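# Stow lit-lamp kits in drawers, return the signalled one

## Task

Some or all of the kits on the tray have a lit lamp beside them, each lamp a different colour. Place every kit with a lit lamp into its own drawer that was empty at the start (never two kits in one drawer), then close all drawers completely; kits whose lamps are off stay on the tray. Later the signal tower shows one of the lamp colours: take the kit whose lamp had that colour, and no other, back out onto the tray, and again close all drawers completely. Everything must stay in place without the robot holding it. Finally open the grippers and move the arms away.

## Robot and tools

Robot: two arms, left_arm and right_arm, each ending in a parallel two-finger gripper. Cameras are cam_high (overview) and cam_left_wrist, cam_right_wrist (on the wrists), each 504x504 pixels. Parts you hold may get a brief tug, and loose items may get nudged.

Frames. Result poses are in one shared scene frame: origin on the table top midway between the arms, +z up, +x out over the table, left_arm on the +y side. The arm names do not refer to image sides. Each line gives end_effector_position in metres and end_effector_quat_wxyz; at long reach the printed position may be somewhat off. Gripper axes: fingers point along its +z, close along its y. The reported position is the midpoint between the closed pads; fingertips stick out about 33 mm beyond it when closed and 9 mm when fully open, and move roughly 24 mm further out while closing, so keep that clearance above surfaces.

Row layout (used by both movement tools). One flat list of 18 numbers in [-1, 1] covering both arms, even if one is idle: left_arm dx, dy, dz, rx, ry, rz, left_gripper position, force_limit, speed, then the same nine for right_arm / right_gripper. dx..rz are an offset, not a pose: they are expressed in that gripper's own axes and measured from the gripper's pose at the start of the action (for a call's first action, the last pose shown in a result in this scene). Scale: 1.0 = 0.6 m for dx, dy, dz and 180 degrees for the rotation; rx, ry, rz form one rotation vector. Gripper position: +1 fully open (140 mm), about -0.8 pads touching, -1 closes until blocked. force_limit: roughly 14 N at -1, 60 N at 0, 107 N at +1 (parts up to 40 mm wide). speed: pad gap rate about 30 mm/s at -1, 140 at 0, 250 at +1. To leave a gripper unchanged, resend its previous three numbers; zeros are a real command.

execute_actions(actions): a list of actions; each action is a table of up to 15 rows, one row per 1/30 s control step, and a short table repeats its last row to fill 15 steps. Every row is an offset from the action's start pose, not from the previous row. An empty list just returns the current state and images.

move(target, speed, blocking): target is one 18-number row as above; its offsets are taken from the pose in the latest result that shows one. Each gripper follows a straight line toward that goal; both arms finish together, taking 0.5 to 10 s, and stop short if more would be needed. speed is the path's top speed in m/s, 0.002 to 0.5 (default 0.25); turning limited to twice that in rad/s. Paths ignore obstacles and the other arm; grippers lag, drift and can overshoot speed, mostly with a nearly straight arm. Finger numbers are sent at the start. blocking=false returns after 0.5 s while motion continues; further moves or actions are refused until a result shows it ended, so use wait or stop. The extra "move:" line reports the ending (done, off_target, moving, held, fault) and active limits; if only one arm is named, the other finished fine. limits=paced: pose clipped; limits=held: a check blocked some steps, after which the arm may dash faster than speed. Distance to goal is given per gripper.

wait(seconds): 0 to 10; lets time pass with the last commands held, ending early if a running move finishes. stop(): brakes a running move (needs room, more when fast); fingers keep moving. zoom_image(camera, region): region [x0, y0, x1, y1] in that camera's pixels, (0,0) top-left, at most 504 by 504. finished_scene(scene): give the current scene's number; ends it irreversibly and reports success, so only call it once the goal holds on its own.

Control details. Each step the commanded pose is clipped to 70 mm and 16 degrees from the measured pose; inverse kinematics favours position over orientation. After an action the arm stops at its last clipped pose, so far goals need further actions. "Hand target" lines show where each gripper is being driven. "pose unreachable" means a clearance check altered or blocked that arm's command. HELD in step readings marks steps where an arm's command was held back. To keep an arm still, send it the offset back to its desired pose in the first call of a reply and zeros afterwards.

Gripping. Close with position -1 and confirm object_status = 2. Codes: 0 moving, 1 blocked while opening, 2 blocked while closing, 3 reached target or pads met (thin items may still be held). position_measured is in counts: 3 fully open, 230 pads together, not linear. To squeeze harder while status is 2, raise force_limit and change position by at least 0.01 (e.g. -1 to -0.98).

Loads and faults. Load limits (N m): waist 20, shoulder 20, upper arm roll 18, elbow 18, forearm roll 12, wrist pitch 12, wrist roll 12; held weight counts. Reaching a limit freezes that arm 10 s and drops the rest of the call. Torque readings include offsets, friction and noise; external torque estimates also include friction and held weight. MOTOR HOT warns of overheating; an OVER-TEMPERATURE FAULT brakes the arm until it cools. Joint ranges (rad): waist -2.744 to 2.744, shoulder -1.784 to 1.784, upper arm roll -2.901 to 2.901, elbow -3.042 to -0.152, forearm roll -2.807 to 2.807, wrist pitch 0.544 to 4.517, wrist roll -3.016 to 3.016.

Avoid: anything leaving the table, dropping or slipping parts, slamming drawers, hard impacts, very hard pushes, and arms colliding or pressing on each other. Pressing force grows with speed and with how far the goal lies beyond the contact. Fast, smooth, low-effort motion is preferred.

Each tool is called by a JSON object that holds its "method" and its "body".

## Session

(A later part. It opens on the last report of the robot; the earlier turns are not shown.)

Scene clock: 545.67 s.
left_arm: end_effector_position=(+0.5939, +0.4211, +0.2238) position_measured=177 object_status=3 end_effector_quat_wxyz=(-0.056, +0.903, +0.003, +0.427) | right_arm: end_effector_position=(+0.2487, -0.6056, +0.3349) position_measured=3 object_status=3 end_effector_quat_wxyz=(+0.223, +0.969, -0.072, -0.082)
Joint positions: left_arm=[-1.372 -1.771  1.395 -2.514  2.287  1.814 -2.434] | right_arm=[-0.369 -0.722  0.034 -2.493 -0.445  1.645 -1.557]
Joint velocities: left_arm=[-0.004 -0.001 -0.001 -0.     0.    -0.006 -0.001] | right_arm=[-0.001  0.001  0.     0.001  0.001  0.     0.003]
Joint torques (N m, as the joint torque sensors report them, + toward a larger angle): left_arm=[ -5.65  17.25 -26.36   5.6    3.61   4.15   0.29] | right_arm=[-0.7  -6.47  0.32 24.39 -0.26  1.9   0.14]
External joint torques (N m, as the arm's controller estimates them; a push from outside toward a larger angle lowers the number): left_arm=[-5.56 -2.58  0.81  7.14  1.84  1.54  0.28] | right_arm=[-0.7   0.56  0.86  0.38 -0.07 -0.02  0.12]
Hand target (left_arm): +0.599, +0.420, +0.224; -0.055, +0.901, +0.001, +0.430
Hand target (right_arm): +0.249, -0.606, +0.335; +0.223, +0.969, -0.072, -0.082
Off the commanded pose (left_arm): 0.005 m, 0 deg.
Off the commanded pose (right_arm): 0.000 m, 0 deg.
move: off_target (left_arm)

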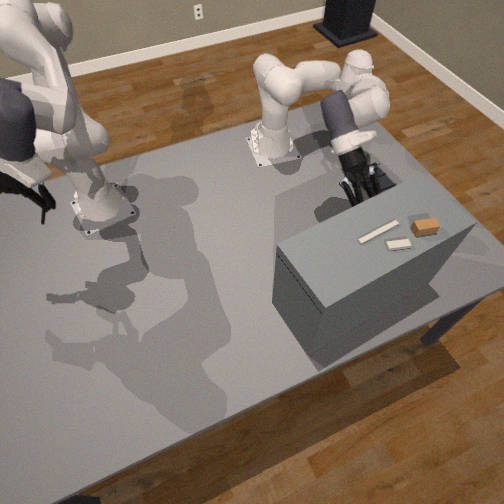

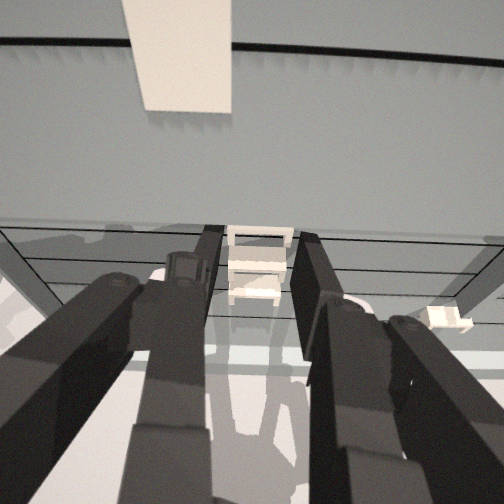

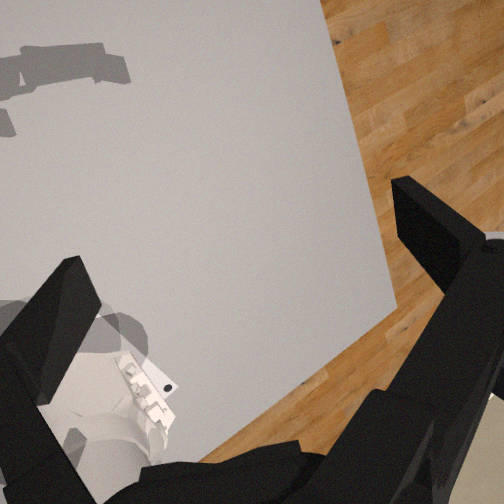

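{"method": "move", "body": {"target": [-0.003,0,-0.002,0,0,0,-1,0.5,-0.8,0,0,0,0,0,0,1,0,0], "speed": 0.01}}

{"method": "move", "body": {"target": [-0.022,0.002,-0.025,0,0,0,-1,0.5,-0.8,0,0,0,0,0,0,1,0,0], "speed": 0.012}}

Scene clock: 547.93 s.
left_arm: end_effector_position=(+0.5915, +0.4223, +0.2243) position_measured=195 object_status=2 end_effector_quat_wxyz=(-0.058, +0.903, +0.005, +0.426) | right_arm: end_effector_position=(+0.2487, -0.6056, +0.3349) position_measured=3 object_status=3 end_effector_quat_wxyz=(+0.223, +0.969, -0.072, -0.082)
Joint positions: left_arm=[-1.367 -1.772  1.392 -2.522  2.286  1.807 -2.436] | right_arm=[-0.369 -0.722  0.034 -2.493 -0.445  1.645 -1.557]
Joint velocities: left_arm=[-0.001  0.    -0.    -0.002  0.001 -0.    -0.   ] | right_arm=[-0.     0.     0.     0.001 -0.001 -0.     0.   ]
Joint torques (N m, as the joint torque sensors report them, + toward a larger angle): left_arm=[  0.84  16.41 -25.88  -1.39   2.09   3.45   0.29] | right_arm=[-0.31 -6.53  0.58 24.2  -0.27  1.89  0.15]
External joint torques (N m, as the arm's controller estimates them; a push from outside toward a larger angle lowers the number): left_arm=[ 0.91 -3.38  1.31  0.06  0.29  0.84  0.28] | right_arm=[-0.31  0.6   1.13  0.11 -0.09 -0.03  0.13]
Hand target (left_arm): +0.592, +0.421, +0.223; -0.056, +0.903, +0.003, +0.427
Hand target (right_arm): +0.249, -0.606, +0.335; +0.223, +0.969, -0.072, -0.082
Off the commanded pose (left_arm): 0.002 m, 0 deg.
Off the commanded pose (right_arm): 0.000 m, 0 deg.
joint sent to its limit (left arm) — the command would take joint 2 (shoulder) past its lower limit, so that joint was sent only as far as its limit.
move: done

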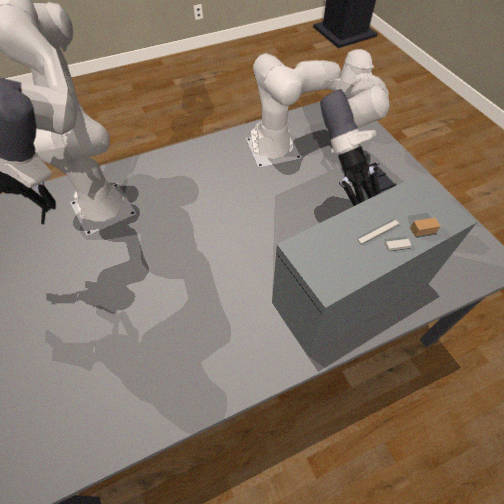

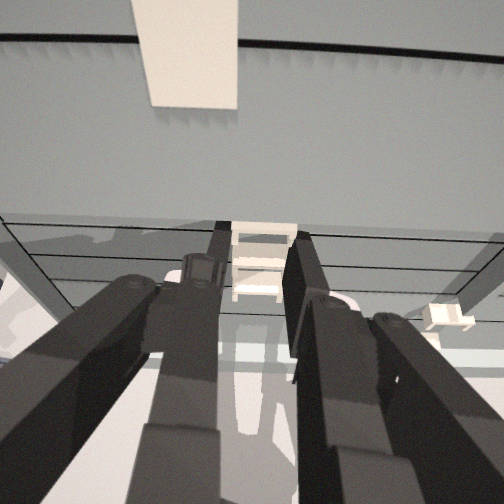

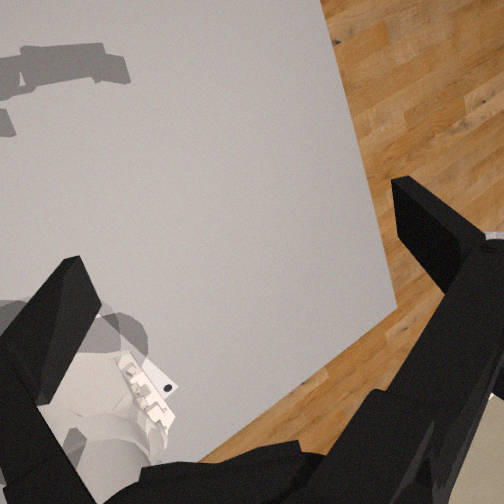

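Scene clock: 549.83 s.
left_arm: end_effector_position=(+0.5730, +0.4203, +0.2239) position_measured=195 object_status=2 end_effector_quat_wxyz=(-0.058, +0.902, +0.005, +0.427) | right_arm: end_effector_position=(+0.2487, -0.6056, +0.3349) position_measured=3 object_status=3 end_effector_quat_wxyz=(+0.223, +0.969, -0.072, -0.082)
Joint positions: left_arm=[-1.318 -1.772  1.395 -2.581  2.28   1.803 -2.448] | right_arm=[-0.369 -0.722  0.034 -2.493 -0.445  1.645 -1.557]
Joint velocities: left_arm=[ 0.002  0.    -0.001 -0.002 -0.001  0.    -0.003] | right_arm=[ 0.002 -0.001 -0.    -0.001 -0.    -0.001  0.001]
Joint torques (N m, as the joint torque sensors report them, + toward a larger angle): left_arm=[  2.52  16.84 -27.85  -2.75   0.94   2.37   0.05] | right_arm=[-0.32 -6.48  0.36 24.34 -0.29  1.91  0.13]
External joint torques (N m, as the arm's controller estimates them; a push from outside toward a larger angle lowers the number): left_arm=[ 2.52 -1.75 -1.58 -1.77 -0.88 -0.21  0.04] | right_arm=[-0.39  0.69  0.83  0.26 -0.11 -0.02  0.11]
Hand target (left_arm): +0.572, +0.421, +0.223; -0.058, +0.903, +0.005, +0.426
Hand target (right_arm): +0.249, -0.606, +0.335; +0.223, +0.969, -0.072, -0.082
Off the commanded pose (left_arm): 0.002 m, 0 deg.
Off the commanded pose (right_arm): 0.000 m, 0 deg.
move: done

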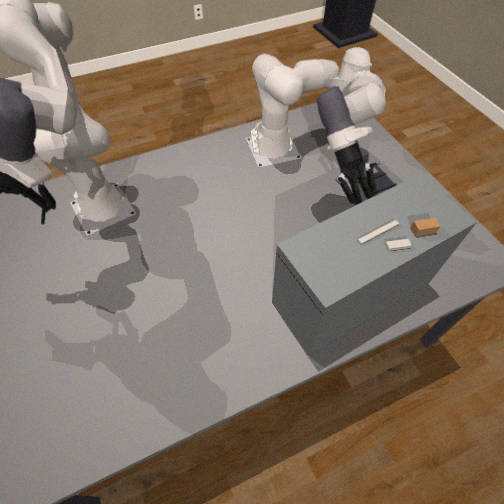

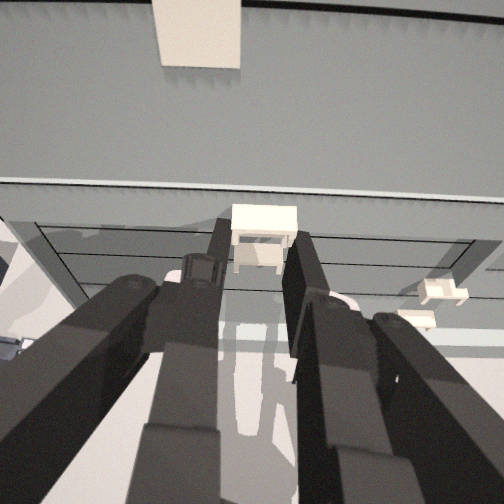

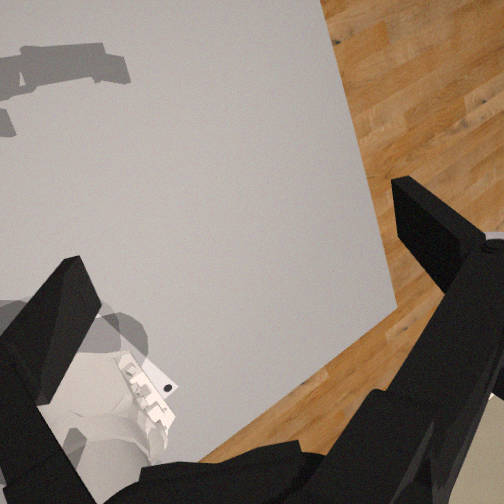

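{"method": "move", "body": {"target": [-0.093,0.002,-0.114,0,0,0,-1,0.5,-0.8,0,0,0,0,0,0,1,0,0], "speed": 0.025}}

Scene clock: 554.97 s.
left_arm: end_effector_position=(+0.4847, +0.4106, +0.2219) position_measured=195 object_status=2 end_effector_quat_wxyz=(-0.054, +0.903, +0.001, +0.427) | right_arm: end_effector_position=(+0.2487, -0.6056, +0.3349) position_measured=3 object_status=3 end_effector_quat_wxyz=(+0.223, +0.969, -0.072, -0.082)
Joint positions: left_arm=[-1.063 -1.772  1.389 -2.846  2.208  1.812 -2.468] | right_arm=[-0.369 -0.722  0.034 -2.493 -0.445  1.645 -1.557]
Joint velocities: left_arm=[ 0.006 -0.001 -0.001 -0.001 -0.004  0.003 -0.001] | right_arm=[-0.     0.001 -0.002 -0.001  0.001  0.    -0.   ]
Joint torques (N m, as the joint torque sensors report them, + toward a larger angle): left_arm=[  5.25  13.58 -24.63   1.47   1.38   1.94   0.27] | right_arm=[-0.49 -6.29  0.4  24.28 -0.27  1.9   0.14]
External joint torques (N m, as the arm's controller estimates them; a push from outside toward a larger angle lowers the number): left_arm=[ 5.3  -0.35 -3.22  0.63 -0.43 -0.62  0.26] | right_arm=[-0.46  0.79  1.    0.26 -0.09 -0.02  0.12]
Hand target (left_arm): +0.485, +0.417, +0.223; -0.059, +0.903, +0.004, +0.426
Hand target (right_arm): +0.249, -0.606, +0.335; +0.223, +0.969, -0.072, -0.082
Off the commanded pose (left_arm): 0.004 m, 1 deg.
Off the commanded pose (right_arm): 0.000 m, 0 deg.
move: off_target (left_arm)

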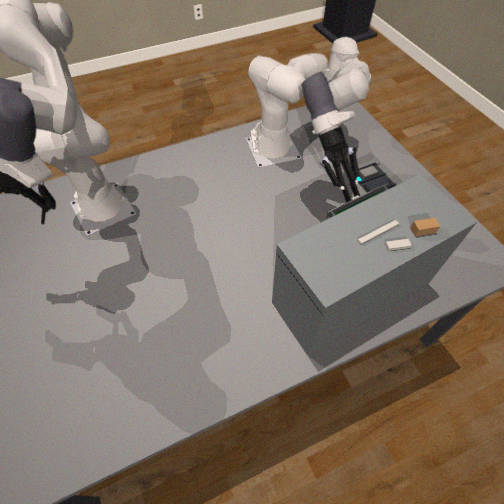

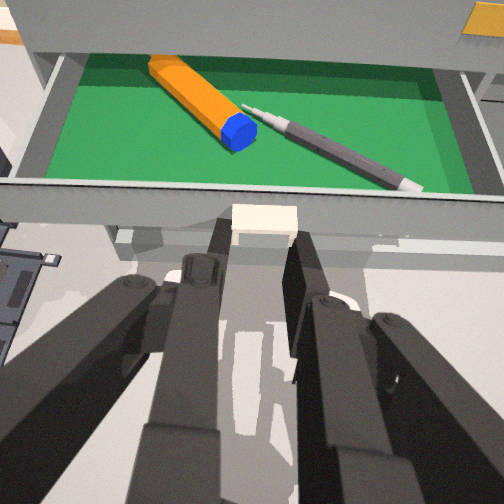

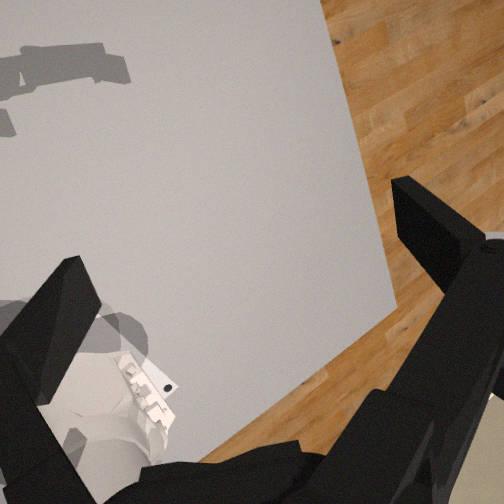

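{"method": "move", "body": {"target": [0.116,-0.009,0.142,0,0,0,-1,0.5,-0.8,0,0,0,0,0,0,1,0,0], "speed": 0.03}}

{"method": "move", "body": {"target": [0.005,0,0.006,0,0,0,-0.38,0.5,0,0,0,0,0,0,0,1,0,0], "speed": 0.01}}

Scene clock: 560.60 s.
left_arm: end_effector_position=(+0.5921, +0.4222, +0.2243) position_measured=195 object_status=2 end_effector_quat_wxyz=(-0.055, +0.903, +0.008, +0.427) | right_arm: end_effector_position=(+0.2487, -0.6056, +0.3349) position_measured=3 object_status=3 end_effector_quat_wxyz=(+0.223, +0.969, -0.072, -0.082)
Joint positions: left_arm=[-1.364 -1.758  1.395 -2.518  2.279  1.823 -2.45 ] | right_arm=[-0.369 -0.722  0.034 -2.493 -0.445  1.645 -1.557]
Joint velocities: left_arm=[-0.     0.002 -0.    -0.     0.    -0.001  0.003] | right_arm=[-0.    -0.     0.001 -0.    -0.001 -0.     0.   ]
Joint torques (N m, as the joint torque sensors report them, + toward a larger angle): left_arm=[ -5.79  18.49 -25.47   1.89   2.5    3.8    0.48] | right_arm=[-0.23 -6.39  0.58 24.31 -0.28  1.95  0.12]
External joint torques (N m, as the arm's controller estimates them; a push from outside toward a larger angle lowers the number): left_arm=[-5.82 -1.3   1.76  3.06  0.73  1.21  0.46] | right_arm=[-0.21  0.67  1.16  0.29 -0.09  0.04  0.1 ]
Hand target (left_arm): +0.595, +0.418, +0.223; -0.054, +0.902, +0.001, +0.428
Hand target (right_arm): +0.249, -0.606, +0.335; +0.223, +0.969, -0.072, -0.082
Off the commanded pose (left_arm): 0.003 m, 1 deg.
Off the commanded pose (right_arm): 0.000 m, 0 deg.
move: done

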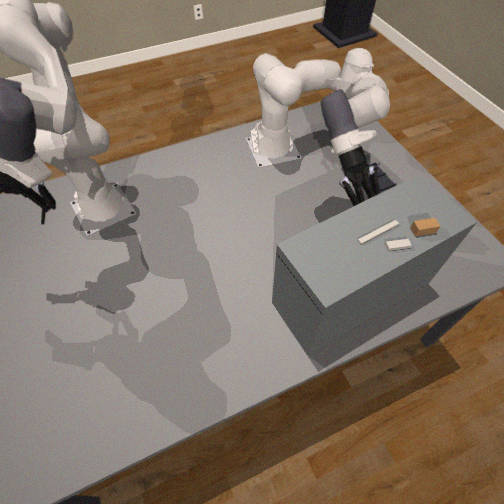

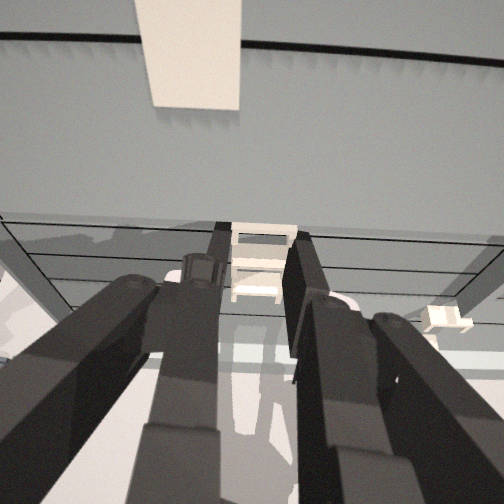

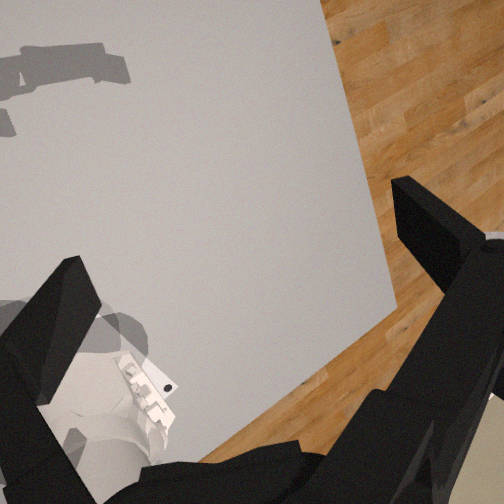

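Scene clock: 561.30 s.
left_arm: end_effector_position=(+0.5930, +0.4202, +0.2238) position_measured=177 object_status=3 end_effector_quat_wxyz=(-0.054, +0.903, +0.007, +0.426) | right_arm: end_effector_position=(+0.2487, -0.6056, +0.3349) position_measured=3 object_status=3 end_effector_quat_wxyz=(+0.223, +0.969, -0.072, -0.082)
Joint positions: left_arm=[-1.371 -1.758  1.394 -2.515  2.278  1.82  -2.45 ] | right_arm=[-0.369 -0.722  0.034 -2.493 -0.445  1.645 -1.557]
Joint velocities: left_arm=[-0.003  0.001 -0.001  0.     0.002 -0.003  0.001] | right_arm=[-0.001 -0.002  0.    -0.    -0.001  0.    -0.001]
Joint torques (N m, as the joint torque sensors report them, + toward a larger angle): left_arm=[ -2.83  17.16 -28.59   5.23   2.63   3.15   0.19] | right_arm=[-0.59 -6.44  0.5  24.16 -0.3   1.92  0.13]
External joint torques (N m, as the arm's controller estimates them; a push from outside toward a larger angle lowers the number): left_arm=[-2.76 -2.71 -1.28  6.5   0.85  0.55  0.18] | right_arm=[-0.58  0.83  1.04  0.   -0.11  0.    0.11]
Hand target (left_arm): +0.597, +0.422, +0.224; -0.055, +0.903, +0.008, +0.427
Hand target (right_arm): +0.249, -0.606, +0.335; +0.223, +0.969, -0.072, -0.082
Off the commanded pose (left_arm): 0.004 m, 0 deg.
Off the commanded pose (right_arm): 0.000 m, 0 deg.
move: off_target (left_arm)

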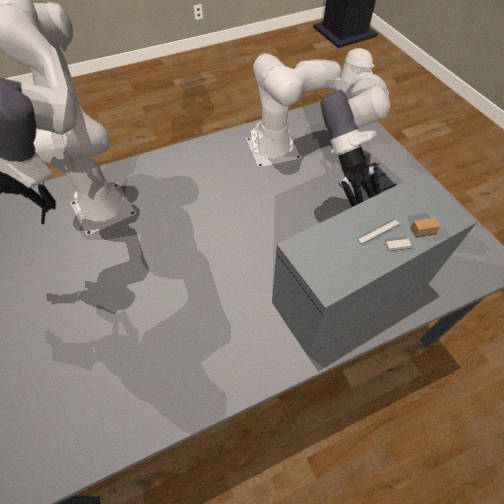

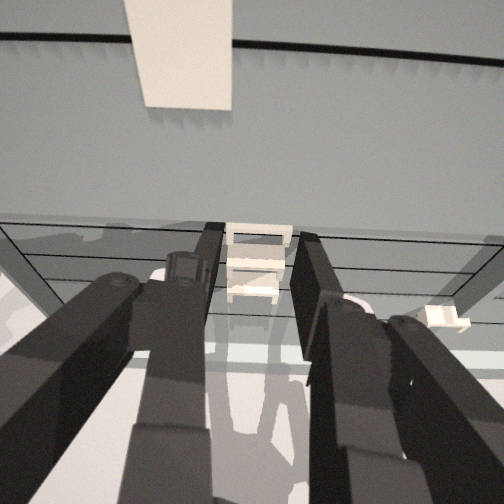

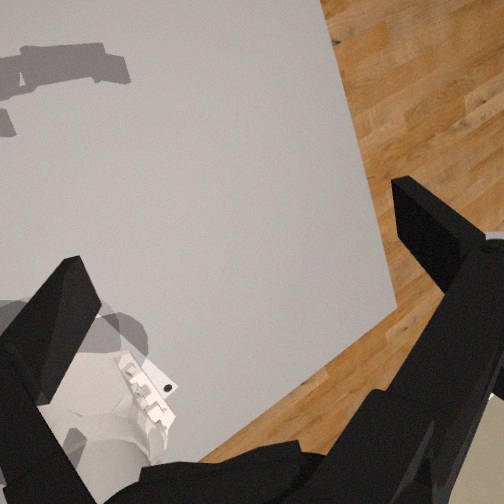

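{"method": "move", "body": {"target": [-0.039,-0.002,0.024,0,0,0,-0.38,0.5,0,0,0,0,0,0,0,1,0,0], "speed": 0.02}}

{"method": "zoom_image", "body": {"camera": "cam_left_wrist", "region": [150,140,370,320]}}

Scene clock: 564.90 s.
left_arm: end_effector_position=(+0.5913, +0.4205, +0.2132) position_measured=177 object_status=3 end_effector_quat_wxyz=(-0.054, +0.896, -0.000, +0.440) | right_arm: end_effector_position=(+0.2487, -0.6056, +0.3349) position_measured=3 object_status=3 end_effector_quat_wxyz=(+0.223, +0.969, -0.072, -0.082)
Joint positions: left_arm=[-1.332 -1.762  1.447 -2.539  2.338  1.875 -2.453] | right_arm=[-0.369 -0.722  0.034 -2.493 -0.445  1.645 -1.557]
Joint velocities: left_arm=[ 0.005  0.     0.006 -0.     0.005  0.01  -0.006] | right_arm=[-0.001 -0.001 -0.     0.001  0.001  0.     0.001]
Joint torques (N m, as the joint torque sensors report them, + toward a larger angle): left_arm=[  0.39  16.85 -16.     0.18   0.46   0.55  -0.12] | right_arm=[-0.5  -6.44  0.32 24.15 -0.3   1.94  0.13]
External joint torques (N m, as the arm's controller estimates them; a push from outside toward a larger angle lowers the number): left_arm=[ 0.47 -2.19 11.04  2.07 -1.23 -2.   -0.14] | right_arm=[-0.47  0.72  0.88  0.02 -0.11  0.02  0.11]
Hand target (left_arm): +0.589, +0.424, +0.196; -0.055, +0.903, +0.006, +0.426
Hand target (right_arm): +0.249, -0.606, +0.335; +0.223, +0.969, -0.072, -0.082
Off the commanded pose (left_arm): 0.017 m, 2 deg.
Off the commanded pose (right_arm): 0.000 m, 0 deg.
move: off_target (left_arm)

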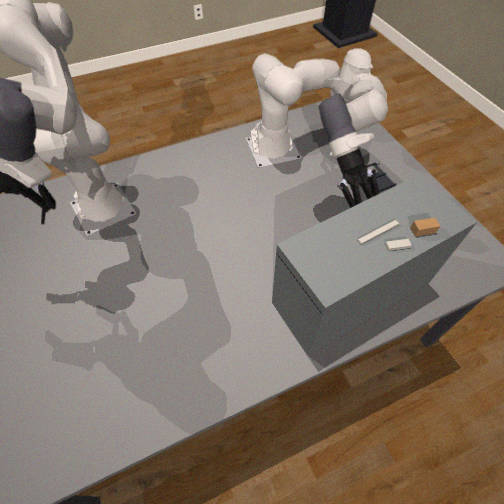

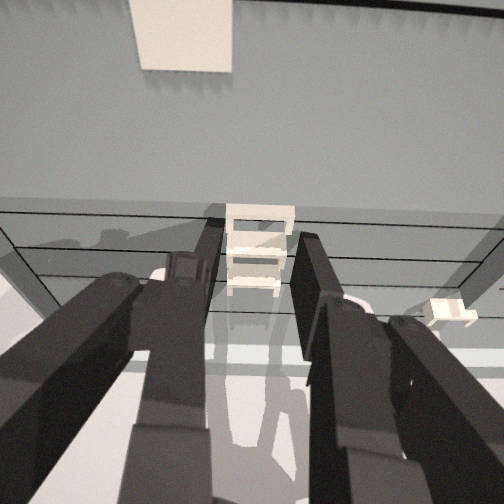

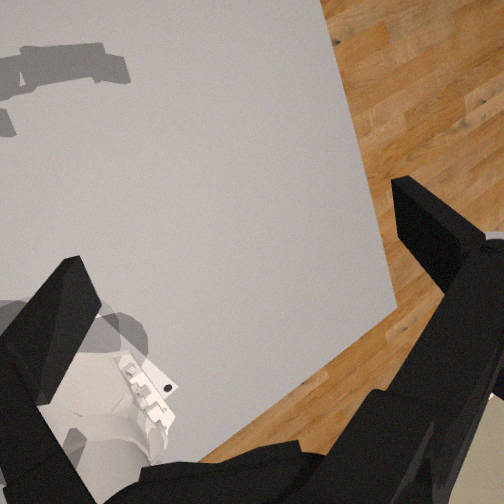

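Region (150, 140, 370, 320) of cam_left_wrist's 504x504 image, scaled by 2.291, with more detail than that image has; it fills the top 412 rows of this view, and the rest is white.

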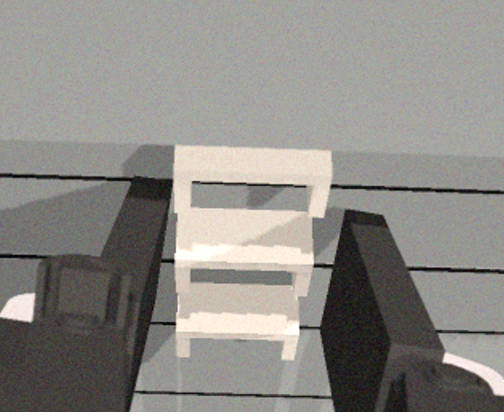

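{"method": "move", "body": {"target": [0.002,-0.008,-0.005,0,0,0,-0.36,0.5,0,0,0,0,0,0,0,1,0,0], "speed": 0.01}}

{"method": "move", "body": {"target": [-0.018,0,0.015,0,0,0,-0.36,0.5,0,0,0,0,0,0,0,1,0,0], "speed": 0.012}}

Scene clock: 573.70 s.
left_arm: end_effector_position=(+0.5898, +0.4237, +0.2149) position_measured=174 object_status=3 end_effector_quat_wxyz=(-0.053, +0.897, +0.002, +0.440) | right_arm: end_effector_position=(+0.2487, -0.6056, +0.3349) position_measured=3 object_status=3 end_effector_quat_wxyz=(+0.223, +0.969, -0.072, -0.082)
Joint positions: left_arm=[-1.323 -1.762  1.442 -2.541  2.329  1.877 -2.449] | right_arm=[-0.369 -0.722  0.034 -2.493 -0.445  1.645 -1.557]
Joint velocities: left_arm=[ 0.001 -0.    -0.001  0.    -0.001  0.     0.008] | right_arm=[-0.     0.     0.001  0.     0.002 -0.    -0.001]
Joint torques (N m, as the joint torque sensors report them, + toward a larger angle): left_arm=[  2.84  18.44 -29.34  -2.02   0.74   2.85   0.32] | right_arm=[-0.61 -6.49  0.48 24.36 -0.29  1.91  0.09]
External joint torques (N m, as the arm's controller estimates them; a push from outside toward a larger angle lowers the number): left_arm=[ 2.89 -0.53 -2.36 -0.17 -0.93  0.28  0.3 ] | right_arm=[-0.69  0.54  0.93  0.35 -0.11 -0.01  0.08]
Hand target (left_arm): +0.589, +0.425, +0.216; -0.054, +0.896, -0.000, +0.440
Hand target (right_arm): +0.249, -0.606, +0.335; +0.223, +0.969, -0.072, -0.082
Off the commanded pose (left_arm): 0.002 m, 0 deg.
Off the commanded pose (right_arm): 0.000 m, 0 deg.
move: done

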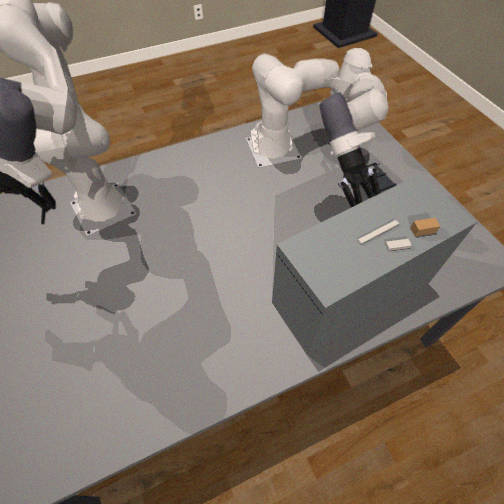

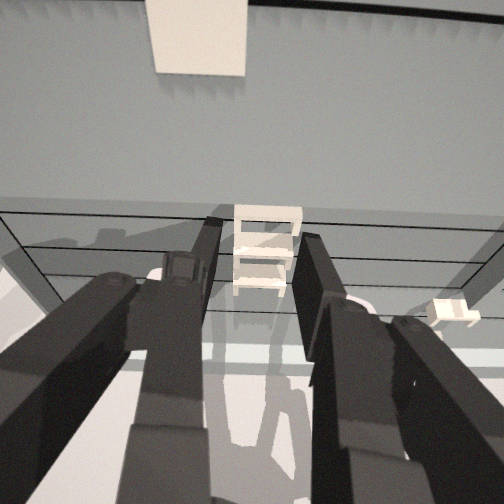

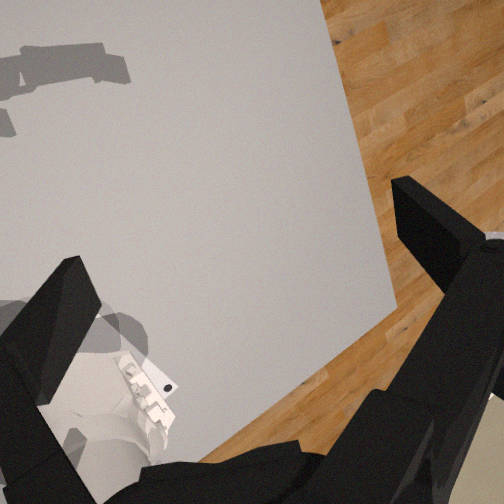

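Scene clock: 575.10 s.
left_arm: end_effector_position=(+0.5899, +0.4244, +0.2004) position_measured=174 object_status=3 end_effector_quat_wxyz=(-0.054, +0.898, -0.000, +0.438) | right_arm: end_effector_position=(+0.2487, -0.6056, +0.3349) position_measured=3 object_status=3 end_effector_quat_wxyz=(+0.223, +0.969, -0.072, -0.082)
Joint positions: left_arm=[-1.314 -1.767  1.478 -2.541  2.358  1.892 -2.449] | right_arm=[-0.369 -0.722  0.034 -2.493 -0.445  1.645 -1.557]
Joint velocities: left_arm=[ 0.002 -0.001  0.002 -0.001  0.004  0.004  0.   ] | right_arm=[-0.001 -0.001 -0.001  0.     0.001  0.001 -0.   ]
Joint torques (N m, as the joint torque sensors report them, + toward a larger angle): left_arm=[  2.59  15.85 -25.93  -2.15   2.79   2.89   0.  ] | right_arm=[-0.4  -6.31  0.42 24.4  -0.32  1.94  0.09]
External joint torques (N m, as the arm's controller estimates them; a push from outside toward a larger angle lowers the number): left_arm=[ 2.7  -2.94  1.05  0.39  1.14  0.32 -0.01] | right_arm=[-0.39  0.88  0.98  0.28 -0.13  0.02  0.07]
Hand target (left_arm): +0.590, +0.425, +0.201; -0.054, +0.897, +0.001, +0.440
Hand target (right_arm): +0.249, -0.606, +0.335; +0.223, +0.969, -0.072, -0.082
Off the commanded pose (left_arm): 0.001 m, 0 deg.
Off the commanded pose (right_arm): 0.000 m, 0 deg.
move: done

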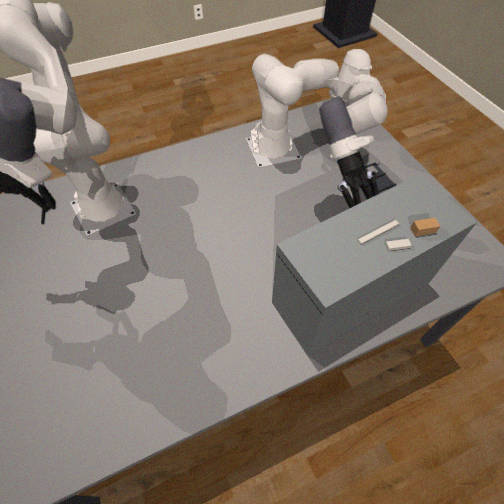

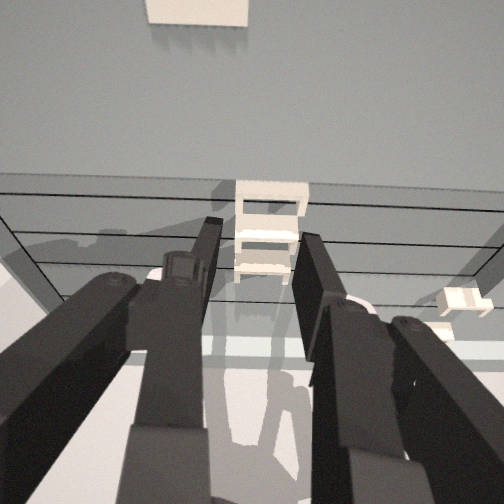

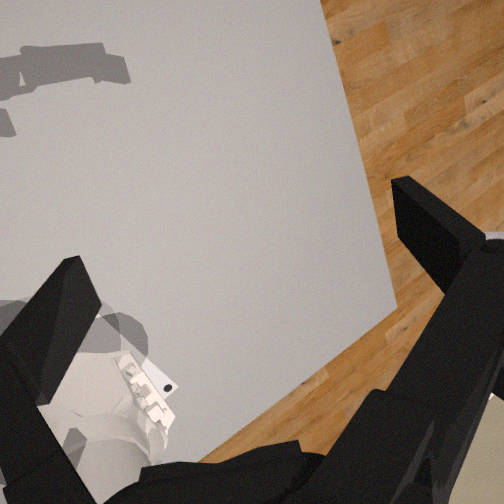

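{"method": "move", "body": {"target": [-0.003,0.005,0.008,0,0,0,-0.36,0.5,0,0,0,0,0,0,0,1,0,0], "speed": 0.01}}

{"method": "move", "body": {"target": [0,0,0,0,0,0,-1,0.5,-0.8,0,0,0,0,0,0,1,0,0]}}

{"method": "move", "body": {"target": [-0.032,0.002,-0.038,0,0,0,-1,0.5,-0.8,0,0,0,0,0,0,1,0,0], "speed": 0.015}}

Scene clock: 577.67 s.
left_arm: end_effector_position=(+0.5909, +0.4229, +0.1980) position_measured=174 object_status=3 end_effector_quat_wxyz=(-0.055, +0.897, -0.001, +0.438) | right_arm: end_effector_position=(+0.2487, -0.6056, +0.3349) position_measured=3 object_status=3 end_effector_quat_wxyz=(+0.223, +0.969, -0.072, -0.082)
Joint positions: left_arm=[-1.319 -1.767  1.484 -2.539  2.367  1.893 -2.452] | right_arm=[-0.369 -0.722  0.034 -2.493 -0.445  1.645 -1.557]
Joint velocities: left_arm=[-0.    -0.001 -0.    -0.001  0.001 -0.001 -0.006] | right_arm=[ 0.    -0.    -0.    -0.002  0.002  0.001 -0.   ]
Joint torques (N m, as the joint torque sensors report them, + toward a larger angle): left_arm=[ -3.19  16.19 -25.42  -0.05   2.77   2.78   0.03] | right_arm=[-0.27 -6.36  0.26 24.49 -0.26  1.94  0.12]
External joint torques (N m, as the arm's controller estimates them; a push from outside toward a larger angle lowers the number): left_arm=[-3.21 -2.55  1.67  2.52  1.12  0.22  0.02] | right_arm=[-0.26  0.73  0.84  0.45 -0.08  0.03  0.1 ]
Hand target (left_arm): +0.593, +0.422, +0.196; -0.054, +0.897, -0.000, +0.438
Hand target (right_arm): +0.249, -0.606, +0.335; +0.223, +0.969, -0.072, -0.082
Off the commanded pose (left_arm): 0.003 m, 0 deg.
Off the commanded pose (right_arm): 0.000 m, 0 deg.
move: done

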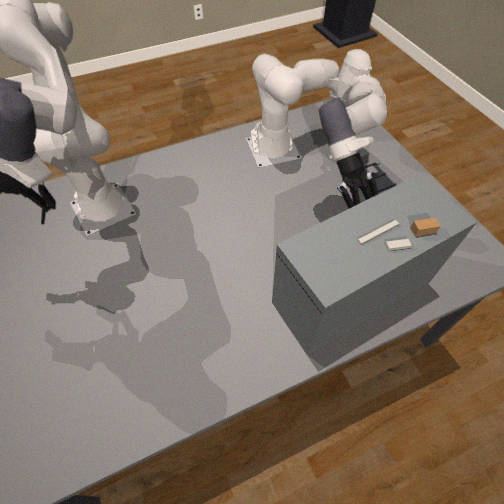

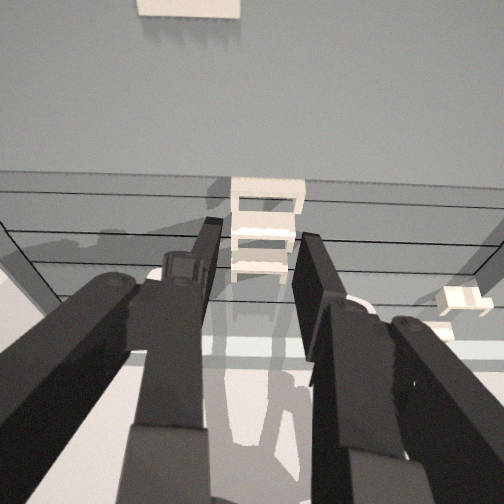

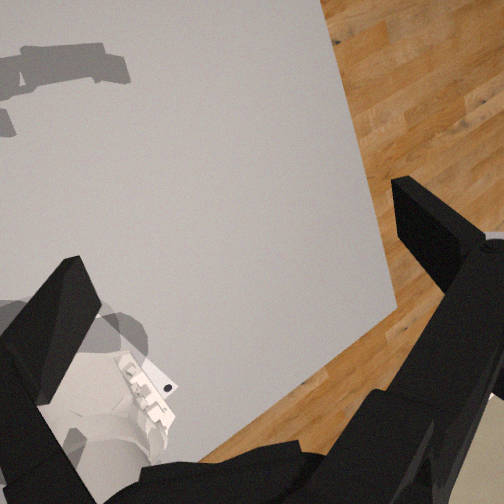

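Scene clock: 578.17 s.
left_arm: end_effector_position=(+0.5905, +0.4228, +0.1979) position_measured=194 object_status=2 end_effector_quat_wxyz=(-0.055, +0.897, -0.001, +0.438) | right_arm: end_effector_position=(+0.2487, -0.6056, +0.3349) position_measured=3 object_status=3 end_effector_quat_wxyz=(+0.223, +0.969, -0.072, -0.082)
Joint positions: left_arm=[-1.319 -1.767  1.484 -2.54   2.366  1.891 -2.453] | right_arm=[-0.369 -0.722  0.034 -2.493 -0.445  1.645 -1.557]
Joint velocities: left_arm=[-0.     0.    -0.001  0.001  0.     0.002 -0.001] | right_arm=[ 0.001  0.001  0.001  0.001 -0.    -0.    -0.001]
Joint torques (N m, as the joint torque sensors report them, + toward a larger angle): left_arm=[ -0.08  16.96 -27.68  -1.77   1.6    2.69   0.1 ] | right_arm=[-0.38 -6.31  0.36 24.65 -0.28  1.95  0.12]
External joint torques (N m, as the arm's controller estimates them; a push from outside toward a larger angle lowers the number): left_arm=[-0.12 -1.79 -0.6   0.74 -0.05  0.14  0.09] | right_arm=[-0.42  0.72  0.86  0.62 -0.1   0.02  0.1 ]
Hand target (left_arm): +0.591, +0.423, +0.198; -0.055, +0.897, -0.001, +0.438
Hand target (right_arm): +0.249, -0.606, +0.335; +0.223, +0.969, -0.072, -0.082
Off the commanded pose (left_arm): 0.000 m, 0 deg.
Off the commanded pose (right_arm): 0.000 m, 0 deg.
move: done

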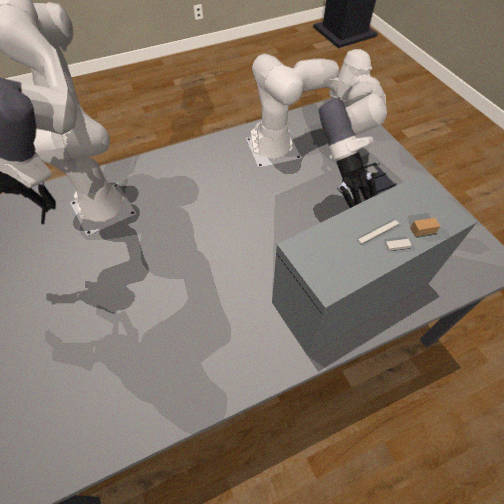

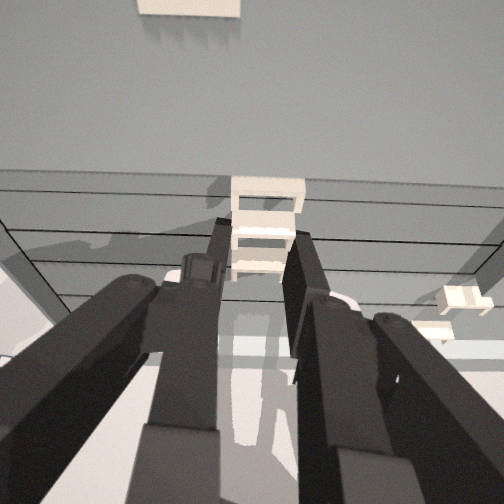

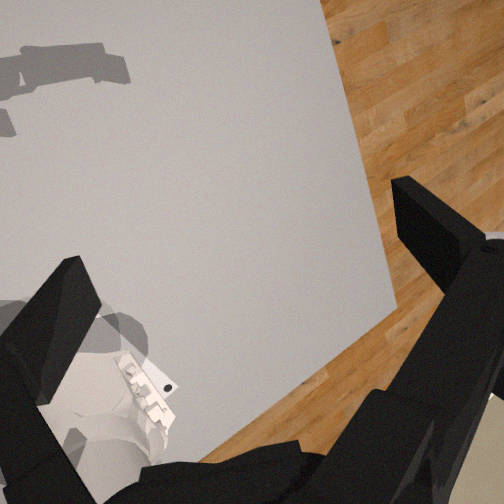

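Scene clock: 580.37 s.
left_arm: end_effector_position=(+0.5621, +0.4198, +0.1971) position_measured=194 object_status=2 end_effector_quat_wxyz=(-0.054, +0.897, -0.002, +0.439) | right_arm: end_effector_position=(+0.2487, -0.6056, +0.3349) position_measured=3 object_status=3 end_effector_quat_wxyz=(+0.223, +0.969, -0.072, -0.082)
Joint positions: left_arm=[-1.239 -1.767  1.495 -2.63   2.363  1.888 -2.464] | right_arm=[-0.369 -0.722  0.034 -2.493 -0.445  1.645 -1.557]
Joint velocities: left_arm=[ 0.001 -0.    -0.001 -0.003 -0.001  0.001 -0.002] | right_arm=[-0.001 -0.     0.     0.001 -0.    -0.    -0.   ]
Joint torques (N m, as the joint torque sensors report them, + toward a larger angle): left_arm=[  2.97  15.08 -26.37  -3.73   0.84   2.12   0.06] | right_arm=[-0.53 -6.43  0.49 24.46 -0.29  1.92  0.1 ]
External joint torques (N m, as the arm's controller estimates them; a push from outside toward a larger angle lowers the number): left_arm=[ 3.   -1.91 -0.73 -1.46 -0.83 -0.42  0.04] | right_arm=[-0.51  0.67  1.04  0.36 -0.1   0.    0.08]
Hand target (left_arm): +0.561, +0.421, +0.196; -0.055, +0.898, -0.001, +0.437
Hand target (right_arm): +0.249, -0.606, +0.335; +0.223, +0.969, -0.072, -0.082
Off the commanded pose (left_arm): 0.002 m, 0 deg.
Off the commanded pose (right_arm): 0.000 m, 0 deg.
move: done

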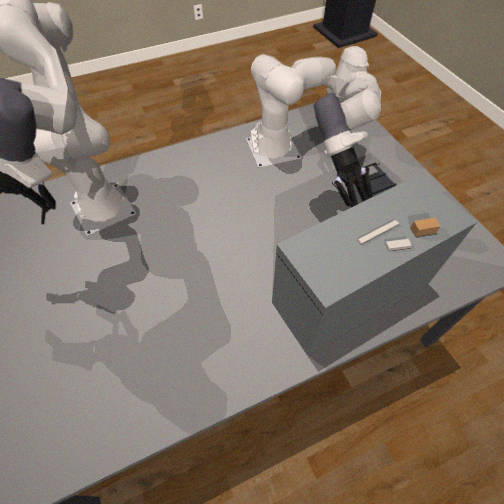

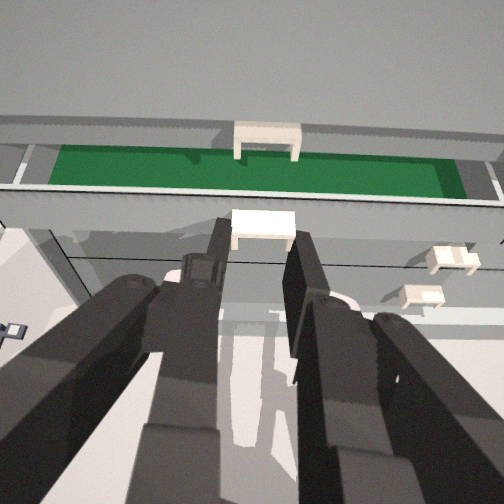

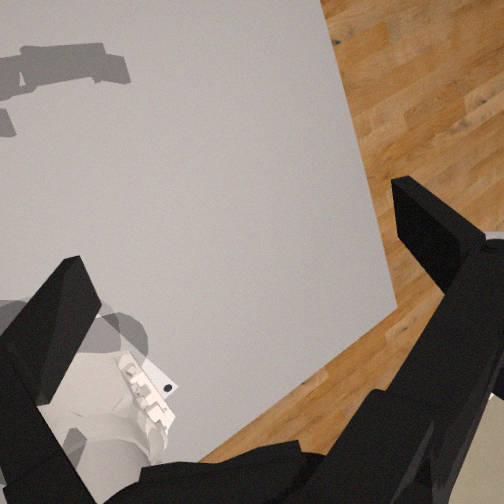

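{"method": "move", "body": {"target": [-0.083,0.008,-0.108,0,0,0,-1,0.5,-0.8,0,0,0,0,0,0,1,0,0], "speed": 0.025}}

Scene clock: 584.97 s.
left_arm: end_effector_position=(+0.4802, +0.4108, +0.1949) position_measured=195 object_status=2 end_effector_quat_wxyz=(-0.052, +0.898, -0.002, +0.437) | right_arm: end_effector_position=(+0.2487, -0.6056, +0.3349) position_measured=3 object_status=3 end_effector_quat_wxyz=(+0.223, +0.969, -0.072, -0.082)
Joint positions: left_arm=[-0.992 -1.767  1.516 -2.88   2.329  1.887 -2.472] | right_arm=[-0.369 -0.722  0.034 -2.493 -0.445  1.645 -1.557]
Joint velocities: left_arm=[ 0.004 -0.001  0.    -0.001 -0.002  0.001 -0.001] | right_arm=[-0.001  0.001 -0.001 -0.     0.001 -0.    -0.001]
Joint torques (N m, as the joint torque sensors report them, + toward a larger angle): left_arm=[  3.77  12.5  -22.94  -1.46   1.34   2.59   0.39] | right_arm=[-0.43 -6.38  0.52 24.34 -0.27  1.91  0.14]
External joint torques (N m, as the arm's controller estimates them; a push from outside toward a larger angle lowers the number): left_arm=[ 3.76 -0.36 -2.09 -0.09 -0.33  0.07  0.37] | right_arm=[-0.42  0.7   1.09  0.28 -0.08 -0.01  0.12]
Hand target (left_arm): +0.480, +0.414, +0.196; -0.055, +0.897, -0.002, +0.438
Hand target (right_arm): +0.249, -0.606, +0.335; +0.223, +0.969, -0.072, -0.082
Off the commanded pose (left_arm): 0.002 m, 0 deg.
Off the commanded pose (right_arm): 0.000 m, 0 deg.
move: done

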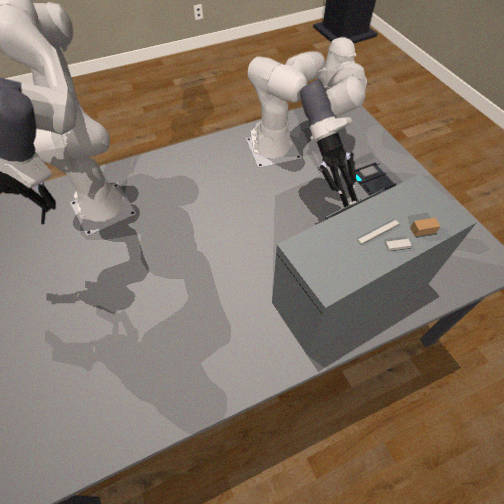

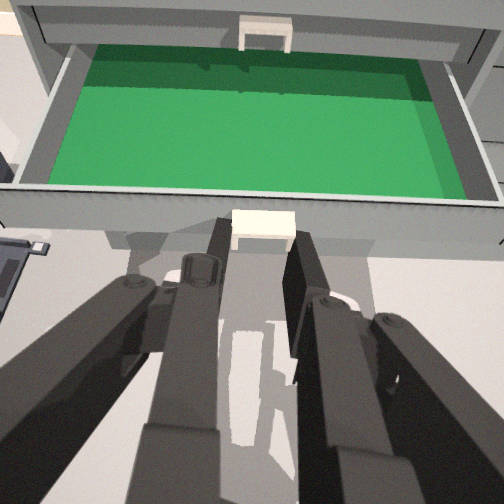

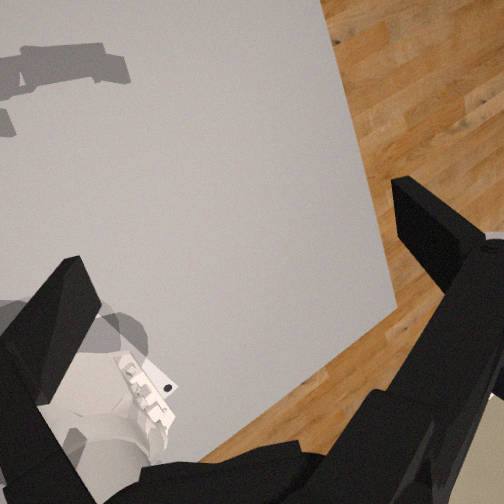

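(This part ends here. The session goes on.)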